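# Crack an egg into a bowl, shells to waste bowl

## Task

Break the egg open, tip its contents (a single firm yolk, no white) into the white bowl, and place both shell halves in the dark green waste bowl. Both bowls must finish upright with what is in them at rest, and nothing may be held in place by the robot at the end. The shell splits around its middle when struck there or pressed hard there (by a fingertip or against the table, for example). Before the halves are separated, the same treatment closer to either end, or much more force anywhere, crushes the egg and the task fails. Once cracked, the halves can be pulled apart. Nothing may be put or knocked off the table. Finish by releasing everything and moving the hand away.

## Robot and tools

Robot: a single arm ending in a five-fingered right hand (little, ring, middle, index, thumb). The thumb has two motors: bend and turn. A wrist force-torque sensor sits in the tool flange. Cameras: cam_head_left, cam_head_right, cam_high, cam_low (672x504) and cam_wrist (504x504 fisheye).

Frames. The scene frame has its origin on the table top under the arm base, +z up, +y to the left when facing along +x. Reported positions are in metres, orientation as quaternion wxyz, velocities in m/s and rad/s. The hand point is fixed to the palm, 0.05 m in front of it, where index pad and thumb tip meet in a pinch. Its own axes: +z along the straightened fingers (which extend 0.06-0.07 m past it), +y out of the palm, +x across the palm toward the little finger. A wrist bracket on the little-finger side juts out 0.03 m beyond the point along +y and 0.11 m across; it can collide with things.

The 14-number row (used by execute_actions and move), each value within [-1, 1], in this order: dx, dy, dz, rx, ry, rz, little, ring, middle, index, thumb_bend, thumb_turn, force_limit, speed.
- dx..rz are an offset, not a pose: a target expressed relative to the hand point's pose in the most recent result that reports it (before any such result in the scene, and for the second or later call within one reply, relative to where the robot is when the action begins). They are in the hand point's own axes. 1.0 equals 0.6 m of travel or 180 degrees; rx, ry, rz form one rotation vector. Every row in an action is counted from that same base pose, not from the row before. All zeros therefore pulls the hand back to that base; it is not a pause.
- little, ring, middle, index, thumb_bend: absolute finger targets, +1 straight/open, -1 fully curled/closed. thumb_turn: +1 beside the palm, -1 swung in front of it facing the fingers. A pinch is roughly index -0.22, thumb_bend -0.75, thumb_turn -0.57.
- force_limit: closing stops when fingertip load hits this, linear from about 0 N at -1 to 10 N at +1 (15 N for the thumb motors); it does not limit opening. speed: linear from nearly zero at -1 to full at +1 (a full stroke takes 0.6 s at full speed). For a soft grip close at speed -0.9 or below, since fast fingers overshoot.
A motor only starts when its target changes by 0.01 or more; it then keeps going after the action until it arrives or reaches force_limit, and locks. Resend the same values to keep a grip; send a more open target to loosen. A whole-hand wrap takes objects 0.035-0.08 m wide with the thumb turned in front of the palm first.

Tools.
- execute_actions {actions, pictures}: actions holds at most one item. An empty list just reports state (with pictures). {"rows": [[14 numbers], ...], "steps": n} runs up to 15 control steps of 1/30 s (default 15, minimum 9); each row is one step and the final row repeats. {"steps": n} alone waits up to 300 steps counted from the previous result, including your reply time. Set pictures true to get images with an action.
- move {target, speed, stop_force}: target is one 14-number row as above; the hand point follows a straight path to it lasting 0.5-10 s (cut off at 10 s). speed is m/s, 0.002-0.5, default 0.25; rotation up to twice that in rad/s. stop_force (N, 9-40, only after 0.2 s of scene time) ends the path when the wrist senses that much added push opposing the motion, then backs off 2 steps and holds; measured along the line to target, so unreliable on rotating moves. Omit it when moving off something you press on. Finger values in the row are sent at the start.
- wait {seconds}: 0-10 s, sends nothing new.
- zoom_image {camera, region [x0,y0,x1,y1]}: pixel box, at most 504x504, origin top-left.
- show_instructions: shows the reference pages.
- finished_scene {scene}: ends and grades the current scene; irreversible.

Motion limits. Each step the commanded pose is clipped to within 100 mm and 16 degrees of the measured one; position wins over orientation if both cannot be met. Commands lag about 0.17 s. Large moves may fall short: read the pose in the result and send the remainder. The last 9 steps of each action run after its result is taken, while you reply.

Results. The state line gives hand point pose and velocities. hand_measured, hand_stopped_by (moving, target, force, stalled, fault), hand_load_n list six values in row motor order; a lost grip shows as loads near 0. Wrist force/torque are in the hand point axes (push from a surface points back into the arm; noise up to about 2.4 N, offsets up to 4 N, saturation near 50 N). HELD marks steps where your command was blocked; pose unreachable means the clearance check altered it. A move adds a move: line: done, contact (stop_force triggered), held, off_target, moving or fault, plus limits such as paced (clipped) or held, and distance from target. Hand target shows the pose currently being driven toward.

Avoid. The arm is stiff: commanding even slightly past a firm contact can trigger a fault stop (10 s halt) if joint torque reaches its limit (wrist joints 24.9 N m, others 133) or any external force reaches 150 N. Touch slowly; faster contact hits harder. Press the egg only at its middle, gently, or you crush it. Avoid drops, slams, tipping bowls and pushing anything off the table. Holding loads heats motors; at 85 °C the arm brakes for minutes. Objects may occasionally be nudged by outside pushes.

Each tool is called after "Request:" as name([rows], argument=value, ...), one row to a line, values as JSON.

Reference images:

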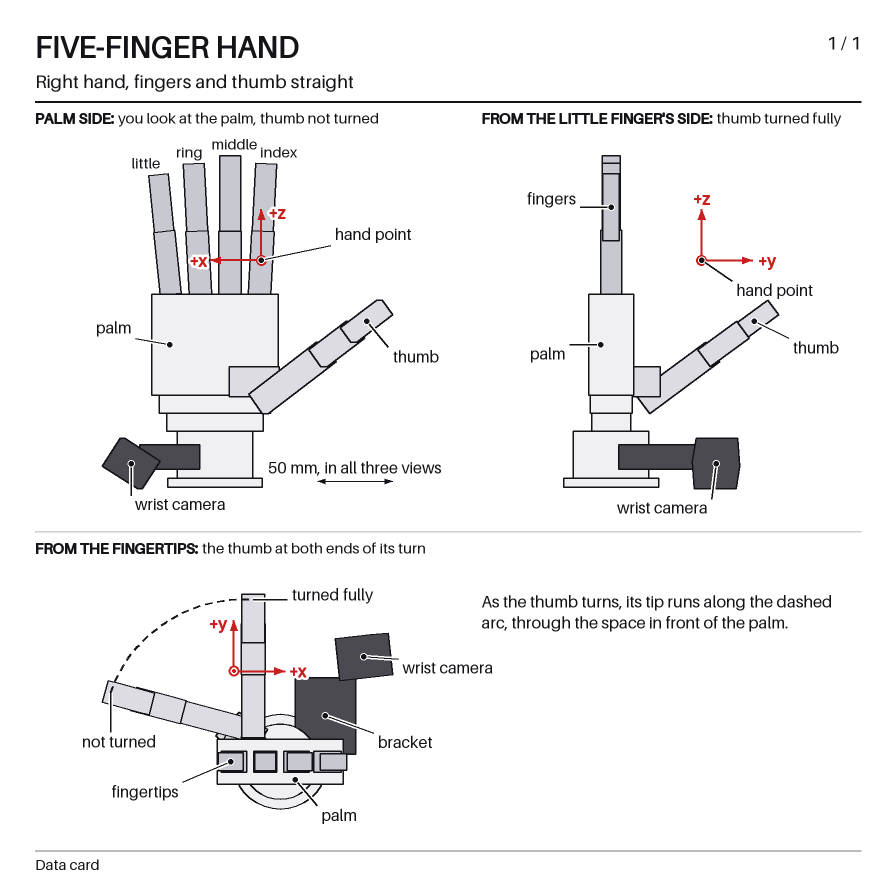

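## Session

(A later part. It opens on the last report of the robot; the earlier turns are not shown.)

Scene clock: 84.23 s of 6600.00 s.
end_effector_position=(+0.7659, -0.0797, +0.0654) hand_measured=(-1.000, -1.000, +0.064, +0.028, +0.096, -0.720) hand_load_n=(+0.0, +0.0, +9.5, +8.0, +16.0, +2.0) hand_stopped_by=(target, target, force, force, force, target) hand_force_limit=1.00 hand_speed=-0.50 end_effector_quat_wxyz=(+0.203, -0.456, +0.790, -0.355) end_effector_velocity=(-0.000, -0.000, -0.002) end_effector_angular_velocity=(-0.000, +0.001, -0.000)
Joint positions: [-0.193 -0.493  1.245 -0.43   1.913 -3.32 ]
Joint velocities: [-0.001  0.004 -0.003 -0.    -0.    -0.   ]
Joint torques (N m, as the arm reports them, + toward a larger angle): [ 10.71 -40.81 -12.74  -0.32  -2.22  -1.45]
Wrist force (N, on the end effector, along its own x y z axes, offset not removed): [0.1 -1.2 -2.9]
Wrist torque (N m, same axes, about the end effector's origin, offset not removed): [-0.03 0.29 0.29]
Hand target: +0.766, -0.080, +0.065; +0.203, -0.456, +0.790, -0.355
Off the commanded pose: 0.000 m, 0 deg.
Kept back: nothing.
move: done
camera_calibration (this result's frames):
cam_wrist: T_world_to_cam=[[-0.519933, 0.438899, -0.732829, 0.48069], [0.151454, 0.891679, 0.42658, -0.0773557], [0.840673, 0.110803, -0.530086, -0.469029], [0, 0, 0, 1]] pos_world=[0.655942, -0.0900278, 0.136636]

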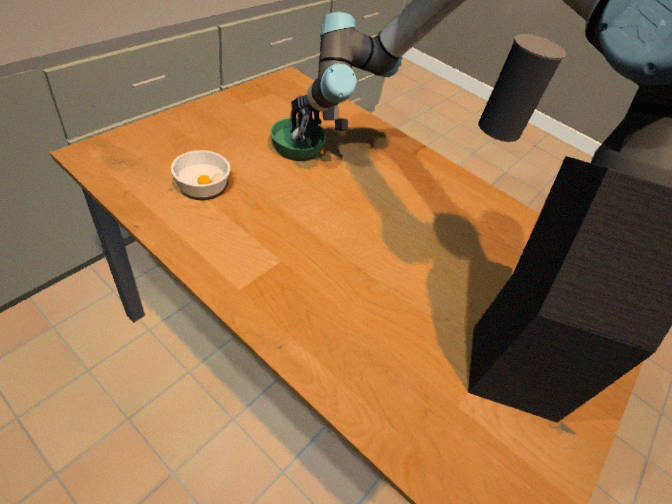

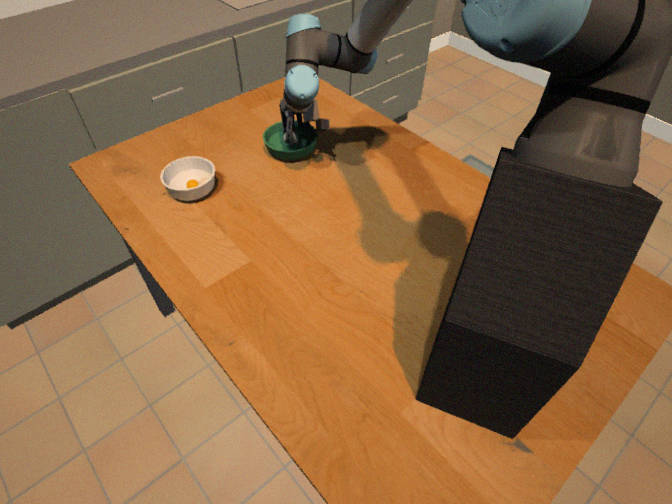

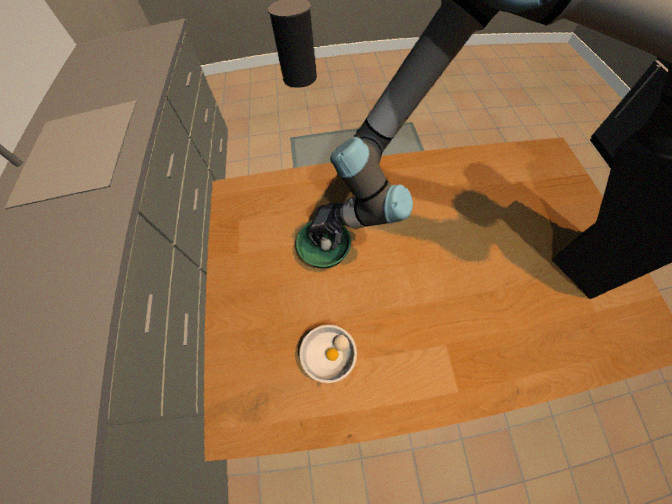

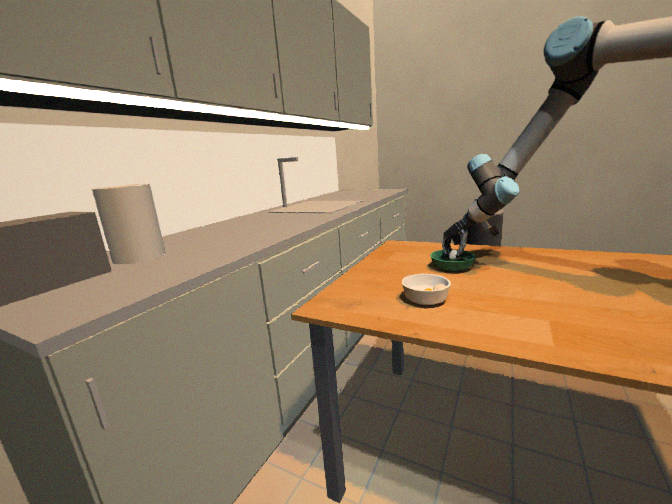

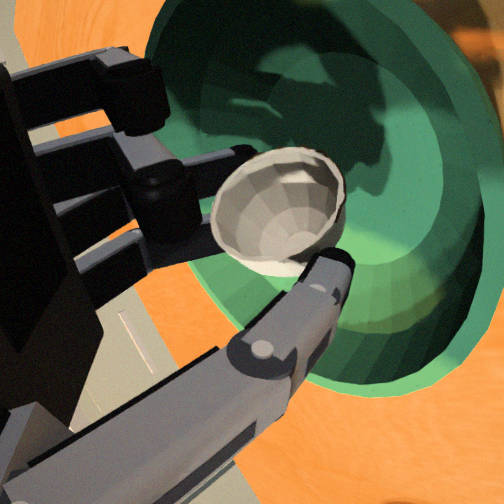

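Request:
move(target=[-0.012,0.008,0.036,0,0,0,-1,-1,-0.15,-0.1,-0.4,-0.72,1,-0.5], speed=0.02, stop_force=9)

Request:
move(target=[0,0,0,0,0,0,-1,-1,0.35,0.35,0.4,-0.72,1,-0.7])

Request:
move(target=[0,-0.1,-0.089,0,0,0,-1,-1,0.35,0.35,0.4,-0.72,1,-0.7], speed=0.15)

Request:
zoom_image(camera="cam_high", region=[280,200,380,400])

Scene clock: 86.13 s of 6600.00 s.
end_effector_position=(+0.7805, -0.0800, +0.0477) hand_measured=(-1.000, -1.000, +0.064, +0.028, +0.096, -0.720) hand_load_n=(+0.0, +0.0, +9.5, +8.0, +16.0, +2.0) hand_stopped_by=(target, target, force, force, force, target) hand_force_limit=1.00 hand_speed=-0.50 end_effector_quat_wxyz=(+0.203, -0.456, +0.790, -0.355) end_effector_velocity=(+0.001, +0.001, -0.002) end_effector_angular_velocity=(+0.001, +0.001, +0.002)
Joint positions: [-0.195 -0.436  1.158 -0.4    1.911 -3.321]
Joint velocities: [-0.     0.006 -0.009  0.006 -0.001  0.   ]
Joint torques (N m, as the arm reports them, + toward a larger angle): [ 11.57 -42.38 -14.01   2.27  -2.34  -1.12]
Wrist force (N, on the end effector, along its own x y z axes, offset not removed): [-0.8 -0.4 2.4]
Wrist torque (N m, same axes, about the end effector's origin, offset not removed): [-0.47 0.27 -0.42]
Hand target: +0.781, -0.080, +0.047; +0.203, -0.456, +0.790, -0.355
Off the commanded pose: 0.000 m, 0 deg.
Kept back: nothing.
move: done
camera_calibration (this result's frames):
cam_wrist: T_world_to_cam=[[-0.519908, 0.438887, -0.732853, 0.475336], [0.151433, 0.891684, 0.426576, -0.071746], [0.840693, 0.110802, -0.530056, -0.490705], [0, 0, 0, 1]] pos_world=[0.670528, -0.090273, 0.118856]

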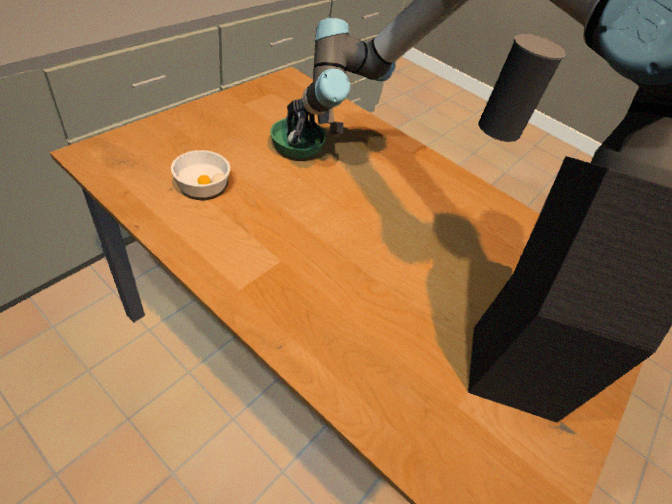

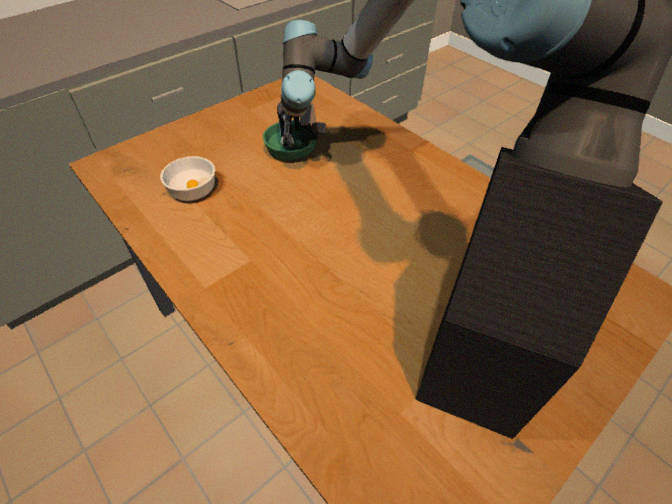

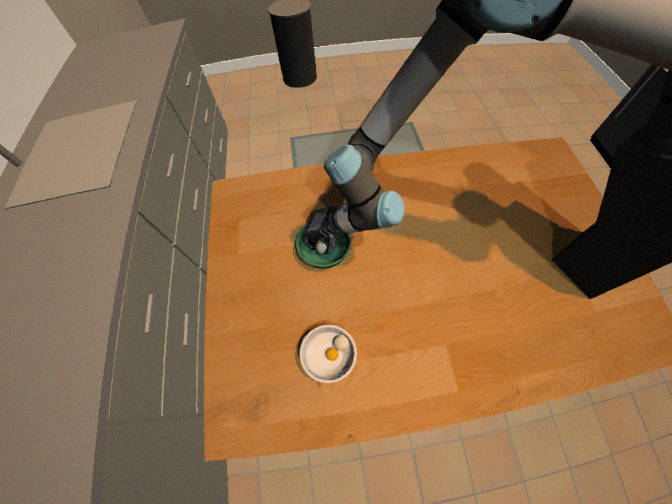

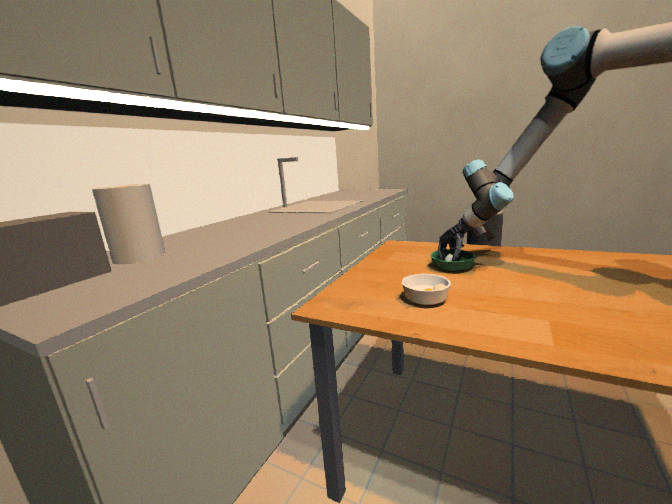

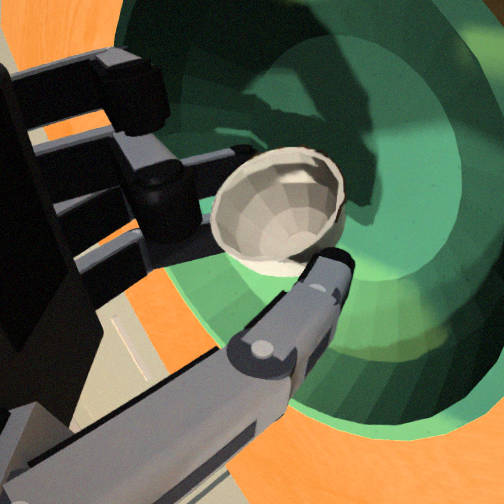

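Scene clock: 87.40 s of 6600.00 s.
end_effector_position=(+0.7805, -0.0800, +0.0477) hand_measured=(-1.000, -1.000, +0.350, +0.350, +0.400, -0.720) hand_load_n=(+0.0, +0.0, +0.0, +0.0, +0.0, +0.0) hand_stopped_by=(target, target, target, target, target, target) hand_force_limit=1.00 hand_speed=-0.70 end_effector_quat_wxyz=(+0.203, -0.456, +0.790, -0.355) end_effector_velocity=(+0.001, -0.000, +0.001) end_effector_angular_velocity=(+0.000, -0.001, -0.000)
Joint positions: [-0.195 -0.436  1.158 -0.4    1.911 -3.321]
Joint velocities: [ 0.    -0.001 -0.     0.    -0.     0.   ]
Joint torques (N m, as the arm reports them, + toward a larger angle): [ 11.72 -57.68  -1.35  -0.89  -2.14  -1.35]
Wrist force (N, on the end effector, along its own x y z axes, offset not removed): [2.6 -0.6 -3.8]
Wrist torque (N m, same axes, about the end effector's origin, offset not removed): [0.18 -0.29 0.08]
Hand target: +0.781, -0.080, +0.048; +0.203, -0.456, +0.790, -0.355
Off the commanded pose: 0.000 m, 0 deg.
Kept back: nothing.
move: done
camera_calibration (this result's frames):
cam_wrist: T_world_to_cam=[[-0.519907, 0.438889, -0.732853, 0.475336], [0.151437, 0.891684, 0.426575, -0.0717456], [0.840692, 0.110798, -0.530057, -0.490705], [0, 0, 0, 1]] pos_world=[0.670527, -0.0902759, 0.118855]

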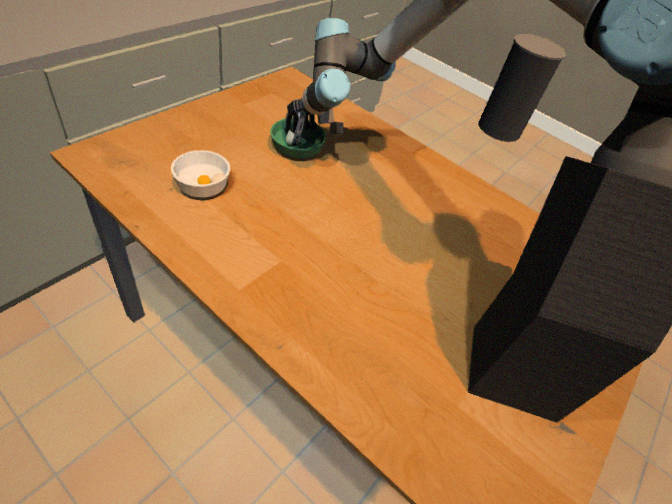

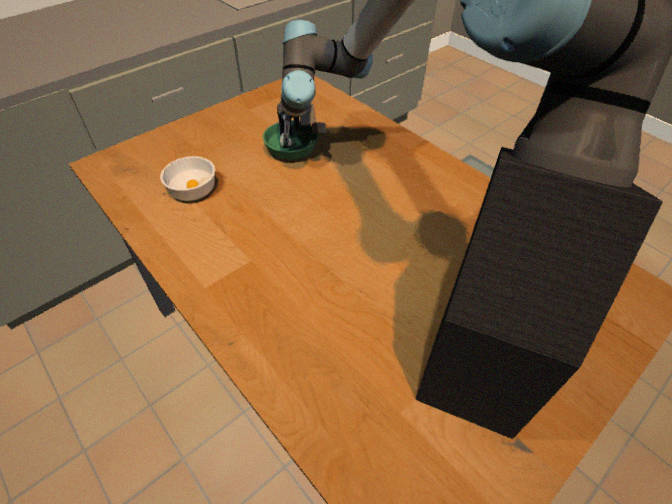

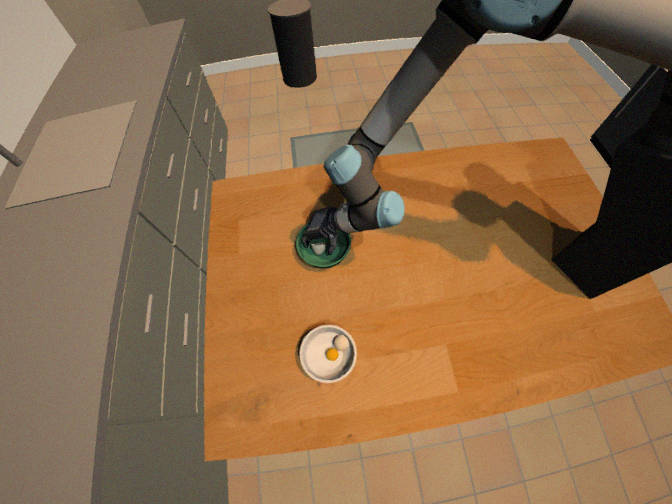

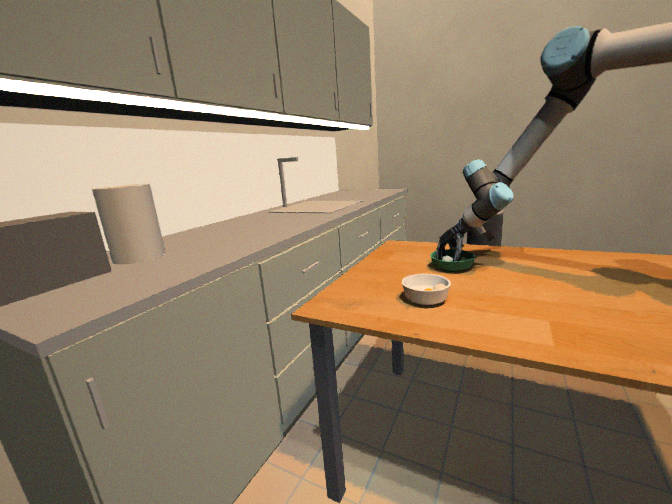

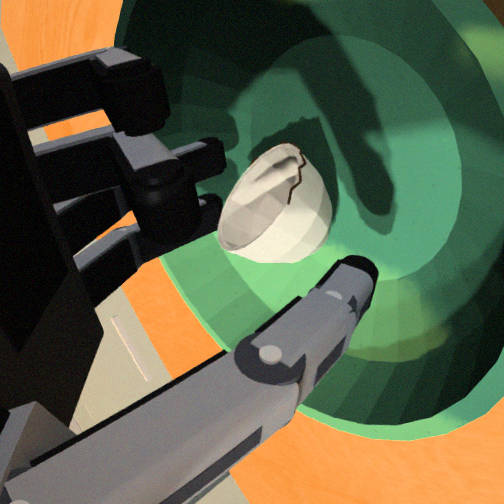

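Scene clock: 88.47 s of 6600.00 s.
end_effector_position=(+0.7807, -0.0799, +0.1277) hand_measured=(-1.000, -1.000, +0.350, +0.350, +0.400, -0.720) hand_load_n=(+0.0, +0.0, +0.0, +0.0, +0.0, +0.0) hand_stopped_by=(target, target, target, target, target, target) hand_force_limit=1.00 hand_speed=-0.70 end_effector_quat_wxyz=(+0.203, -0.456, +0.790, -0.355) end_effector_velocity=(-0.000, -0.000, +0.003) end_effector_angular_velocity=(-0.000, -0.000, +0.000)
Joint positions: [-0.15  -0.586  1.257 -0.345  1.953 -3.305]
Joint velocities: [ 0.001 -0.006  0.003  0.002  0.001  0.   ]
Joint torques (N m, as the arm reports them, + toward a larger angle): [ 36.98 -58.65  -1.64   2.03   2.03   1.45]
Wrist force (N, on the end effector, along its own x y z axes, offset not removed): [1.7 0.4 -2.2]
Wrist torque (N m, same axes, about the end effector's origin, offset not removed): [0.05 -0.36 -0.01]
Hand target: +0.781, -0.080, +0.128; +0.203, -0.456, +0.790, -0.355
Off the commanded pose: 0.000 m, 0 deg.
Kept back: nothing.
move: done
camera_calibration (this result's frames):
cam_wrist: T_world_to_cam=[[-0.519894, 0.438921, -0.732843, 0.534059], [0.151451, 0.891668, 0.426603, -0.106012], [0.840698, 0.110799, -0.530048, -0.448471], [0, 0, 0, 1]] pos_world=[0.670738, -0.0901923, 0.198895]

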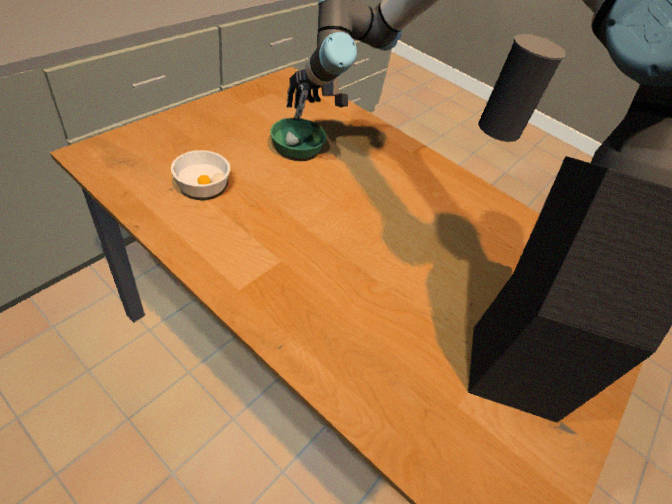

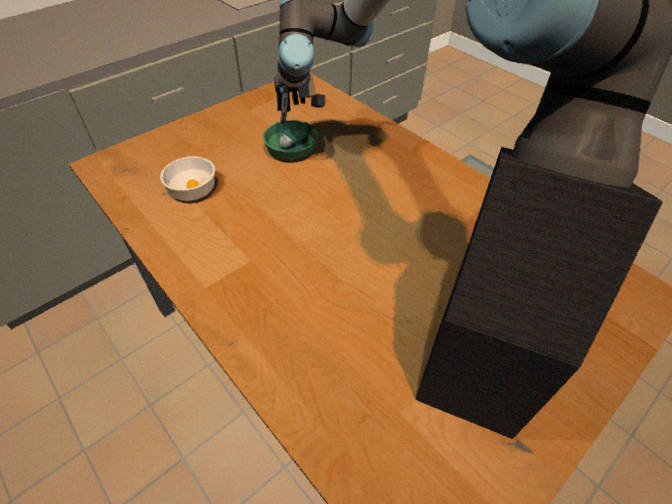

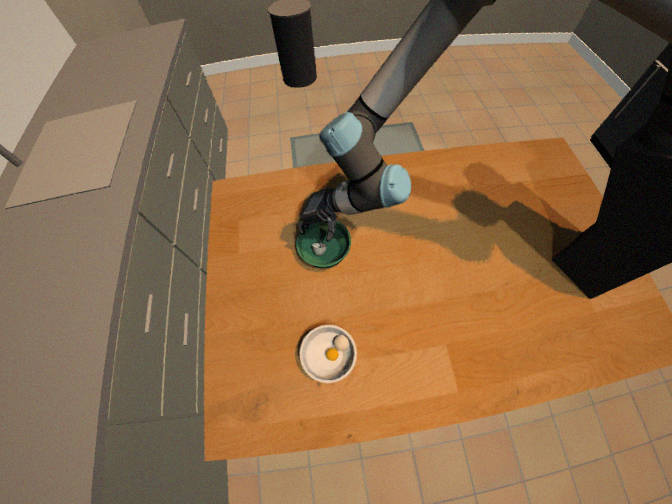

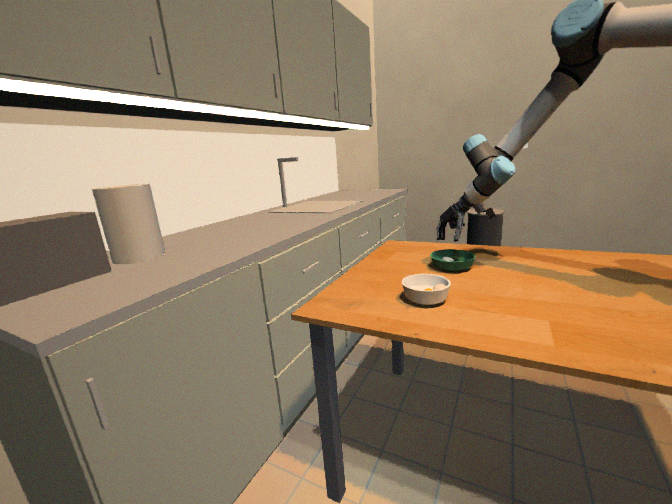

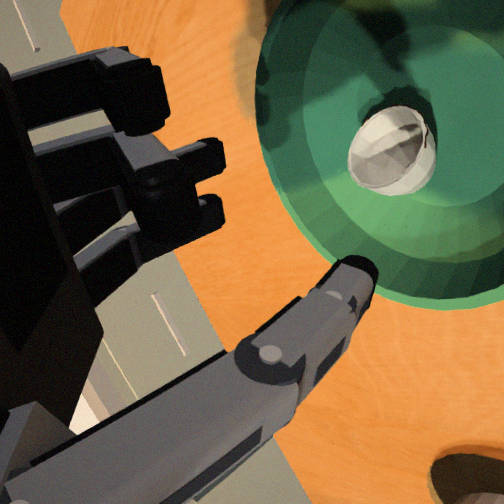

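Region (280, 200, 380, 400) of cam_high's 672x504 image, scaled by 2.520, with more detail than that image has.

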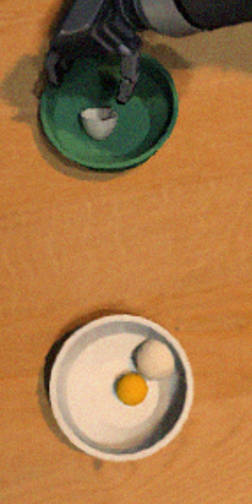

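Request:
move(target=[-0.392,0.21,-0.165,0,0.083,0.074,-1,-1,-1,0.35,0.4,-0.72,1,-0.5])

Request:
move(target=[0,0.044,0.039,0,0,0,-1,-1,-1,0.35,0.4,-0.72,1,-0.5], speed=0.03, stop_force=9)

Scene clock: 91.00 s of 6600.00 s.
end_effector_position=(+0.7614, +0.2026, +0.0991) hand_measured=(-1.000, -1.000, -1.000, +0.350, +0.400, -0.720) hand_load_n=(+0.0, +0.0, +0.0, +0.0, +0.0, +0.0) hand_stopped_by=(target, target, target, target, target, target) hand_force_limit=1.00 hand_speed=-0.50 end_effector_quat_wxyz=(+0.139, -0.312, +0.857, -0.386) end_effector_velocity=(+0.001, +0.001, +0.000) end_effector_angular_velocity=(+0.002, +0.007, -0.006)
Joint positions: [ 0.283 -0.097  0.697 -0.095  2.612 -2.823]
Joint velocities: [ 0.002  0.014 -0.032  0.035  0.006  0.015]
Joint torques (N m, as the arm reports them, + toward a larger angle): [ 42.09 -42.71 -16.44   2.44   2.81   1.84]
Wrist force (N, on the end effector, along its own x y z axes, offset not removed): [-3.7 3.7 -2.5]
Wrist torque (N m, same axes, about the end effector's origin, offset not removed): [0.73 0.67 -0.05]
Hand target: +0.761, +0.203, +0.099; +0.139, -0.312, +0.857, -0.385
Off the commanded pose: 0.001 m, 0 deg.
Kept back: nothing.
move: done
camera_calibration (this result's frames):
cam_wrist: T_world_to_cam=[[-0.337111, 0.589895, -0.733744, 0.209398], [0.446163, 0.78639, 0.427235, -0.545973], [0.829033, -0.183344, -0.528289, -0.410368], [0, 0, 0, 1]] pos_world=[0.654392, 0.230587, 0.17011]

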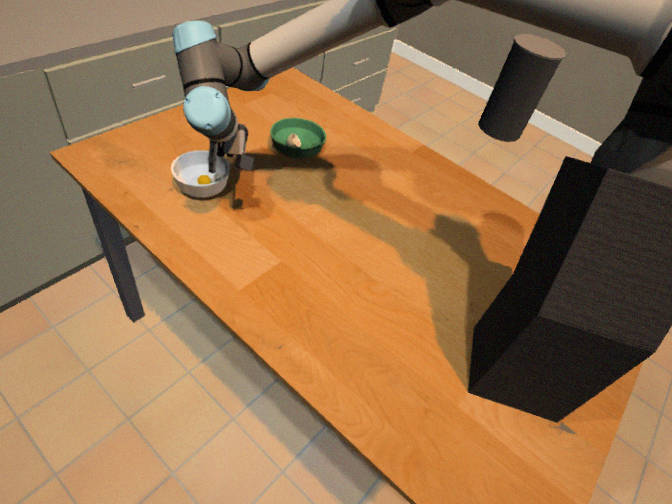

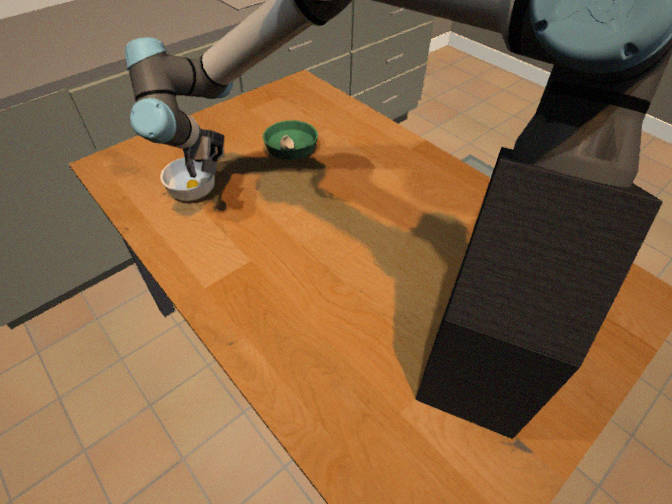

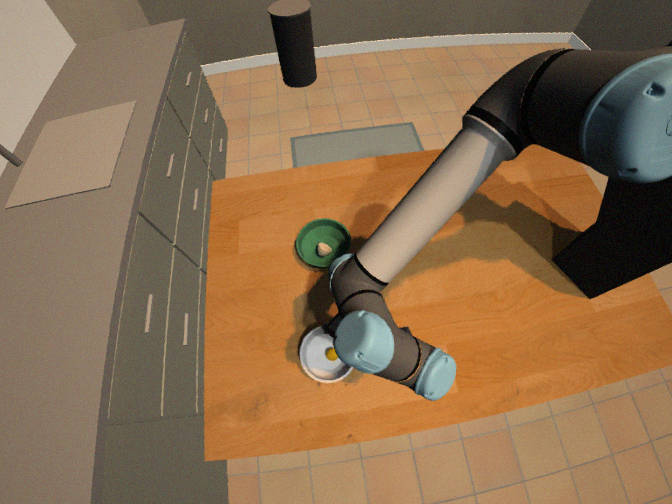

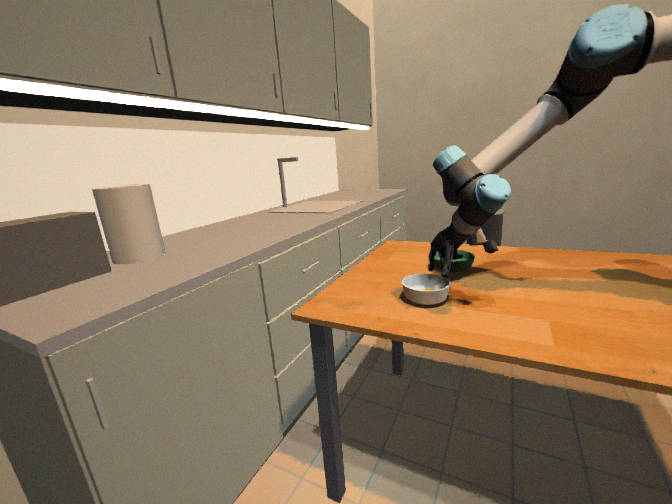

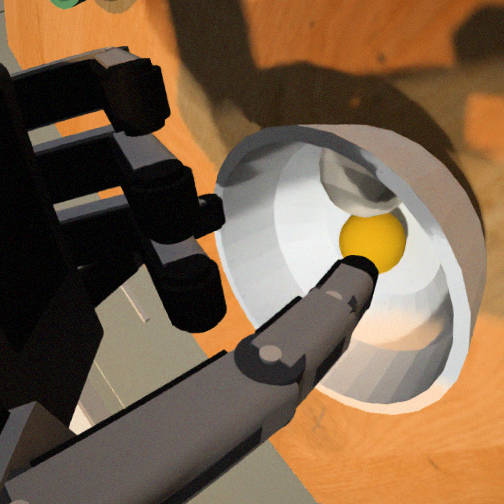

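Scene clock: 92.50 s of 6600.00 s.
end_effector_position=(+0.7613, +0.2026, +0.0642) hand_measured=(-1.000, -1.000, -1.000, +0.350, +0.400, -0.720) hand_load_n=(+0.0, +0.0, +0.0, +0.0, -0.5, +0.5) hand_stopped_by=(target, target, target, target, target, target) hand_force_limit=1.00 hand_speed=-0.50 end_effector_quat_wxyz=(+0.139, -0.312, +0.857, -0.386) end_effector_velocity=(+0.000, -0.001, -0.002) end_effector_angular_velocity=(-0.002, +0.001, -0.003)
Joint positions: [ 0.26  -0.032  0.641 -0.121  2.592 -2.844]
Joint velocities: [-0.002  0.005 -0.006  0.     0.002 -0.001]
Joint torques (N m, as the arm reports them, + toward a larger angle): [ 15.62 -43.99 -13.84  -0.3   -1.87  -1.57]
Wrist force (N, on the end effector, along its own x y z axes, offset not removed): [-3.7 1.6 -2.8]
Wrist torque (N m, same axes, about the end effector's origin, offset not removed): [0.48 0.84 -0.29]
Hand target: +0.761, +0.203, +0.064; +0.139, -0.312, +0.857, -0.386
Off the commanded pose: 0.000 m, 0 deg.
Kept back: nothing.
move: done
camera_calibration (this result's frames):
cam_wrist: T_world_to_cam=[[-0.337109, 0.589893, -0.733747, 0.183686], [0.446148, 0.786394, 0.427243, -0.530964], [0.829041, -0.183332, -0.52828, -0.428778], [0, 0, 0, 1]] pos_world=[0.654286, 0.230583, 0.135115]

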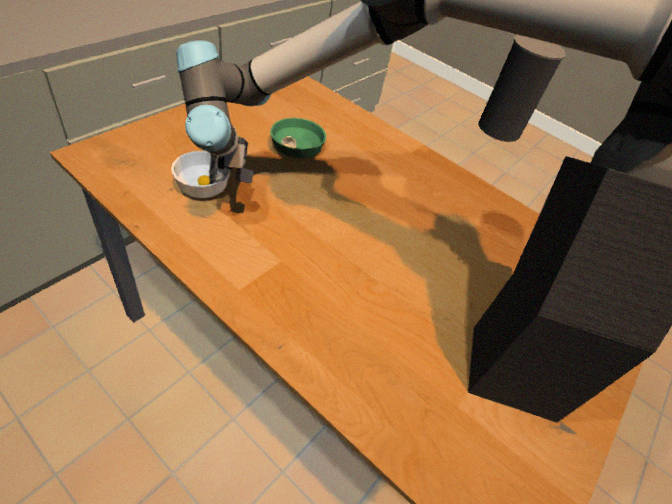

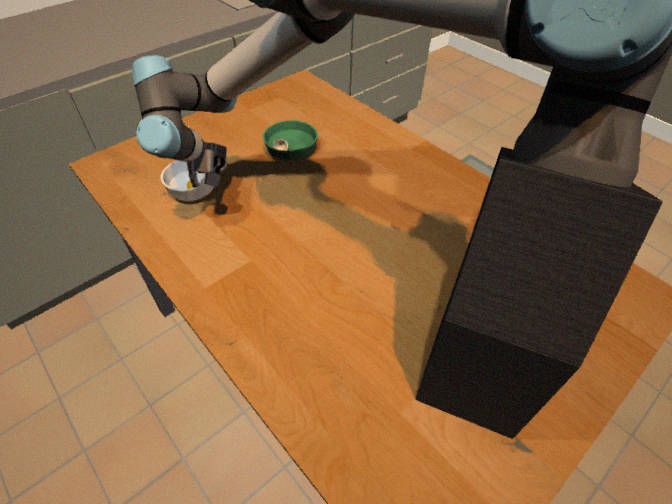

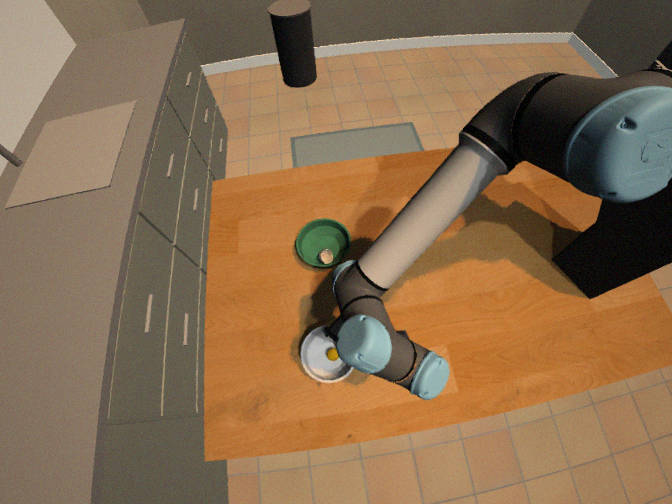

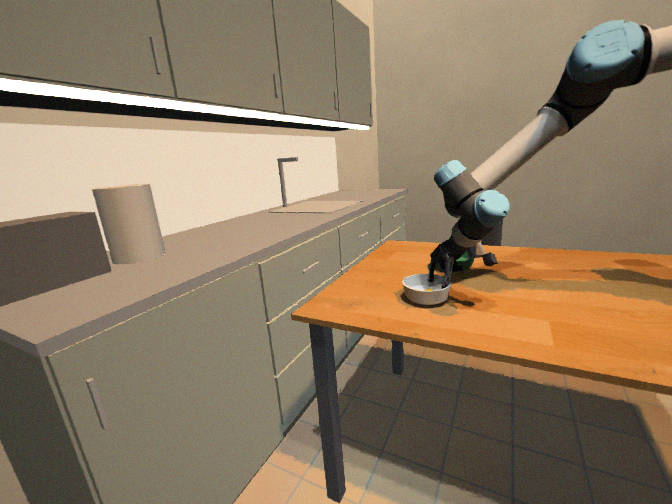

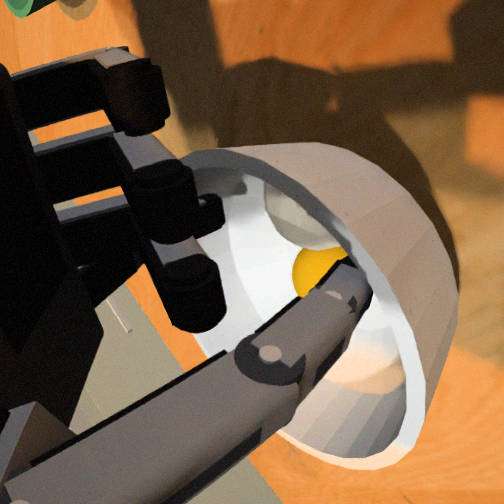

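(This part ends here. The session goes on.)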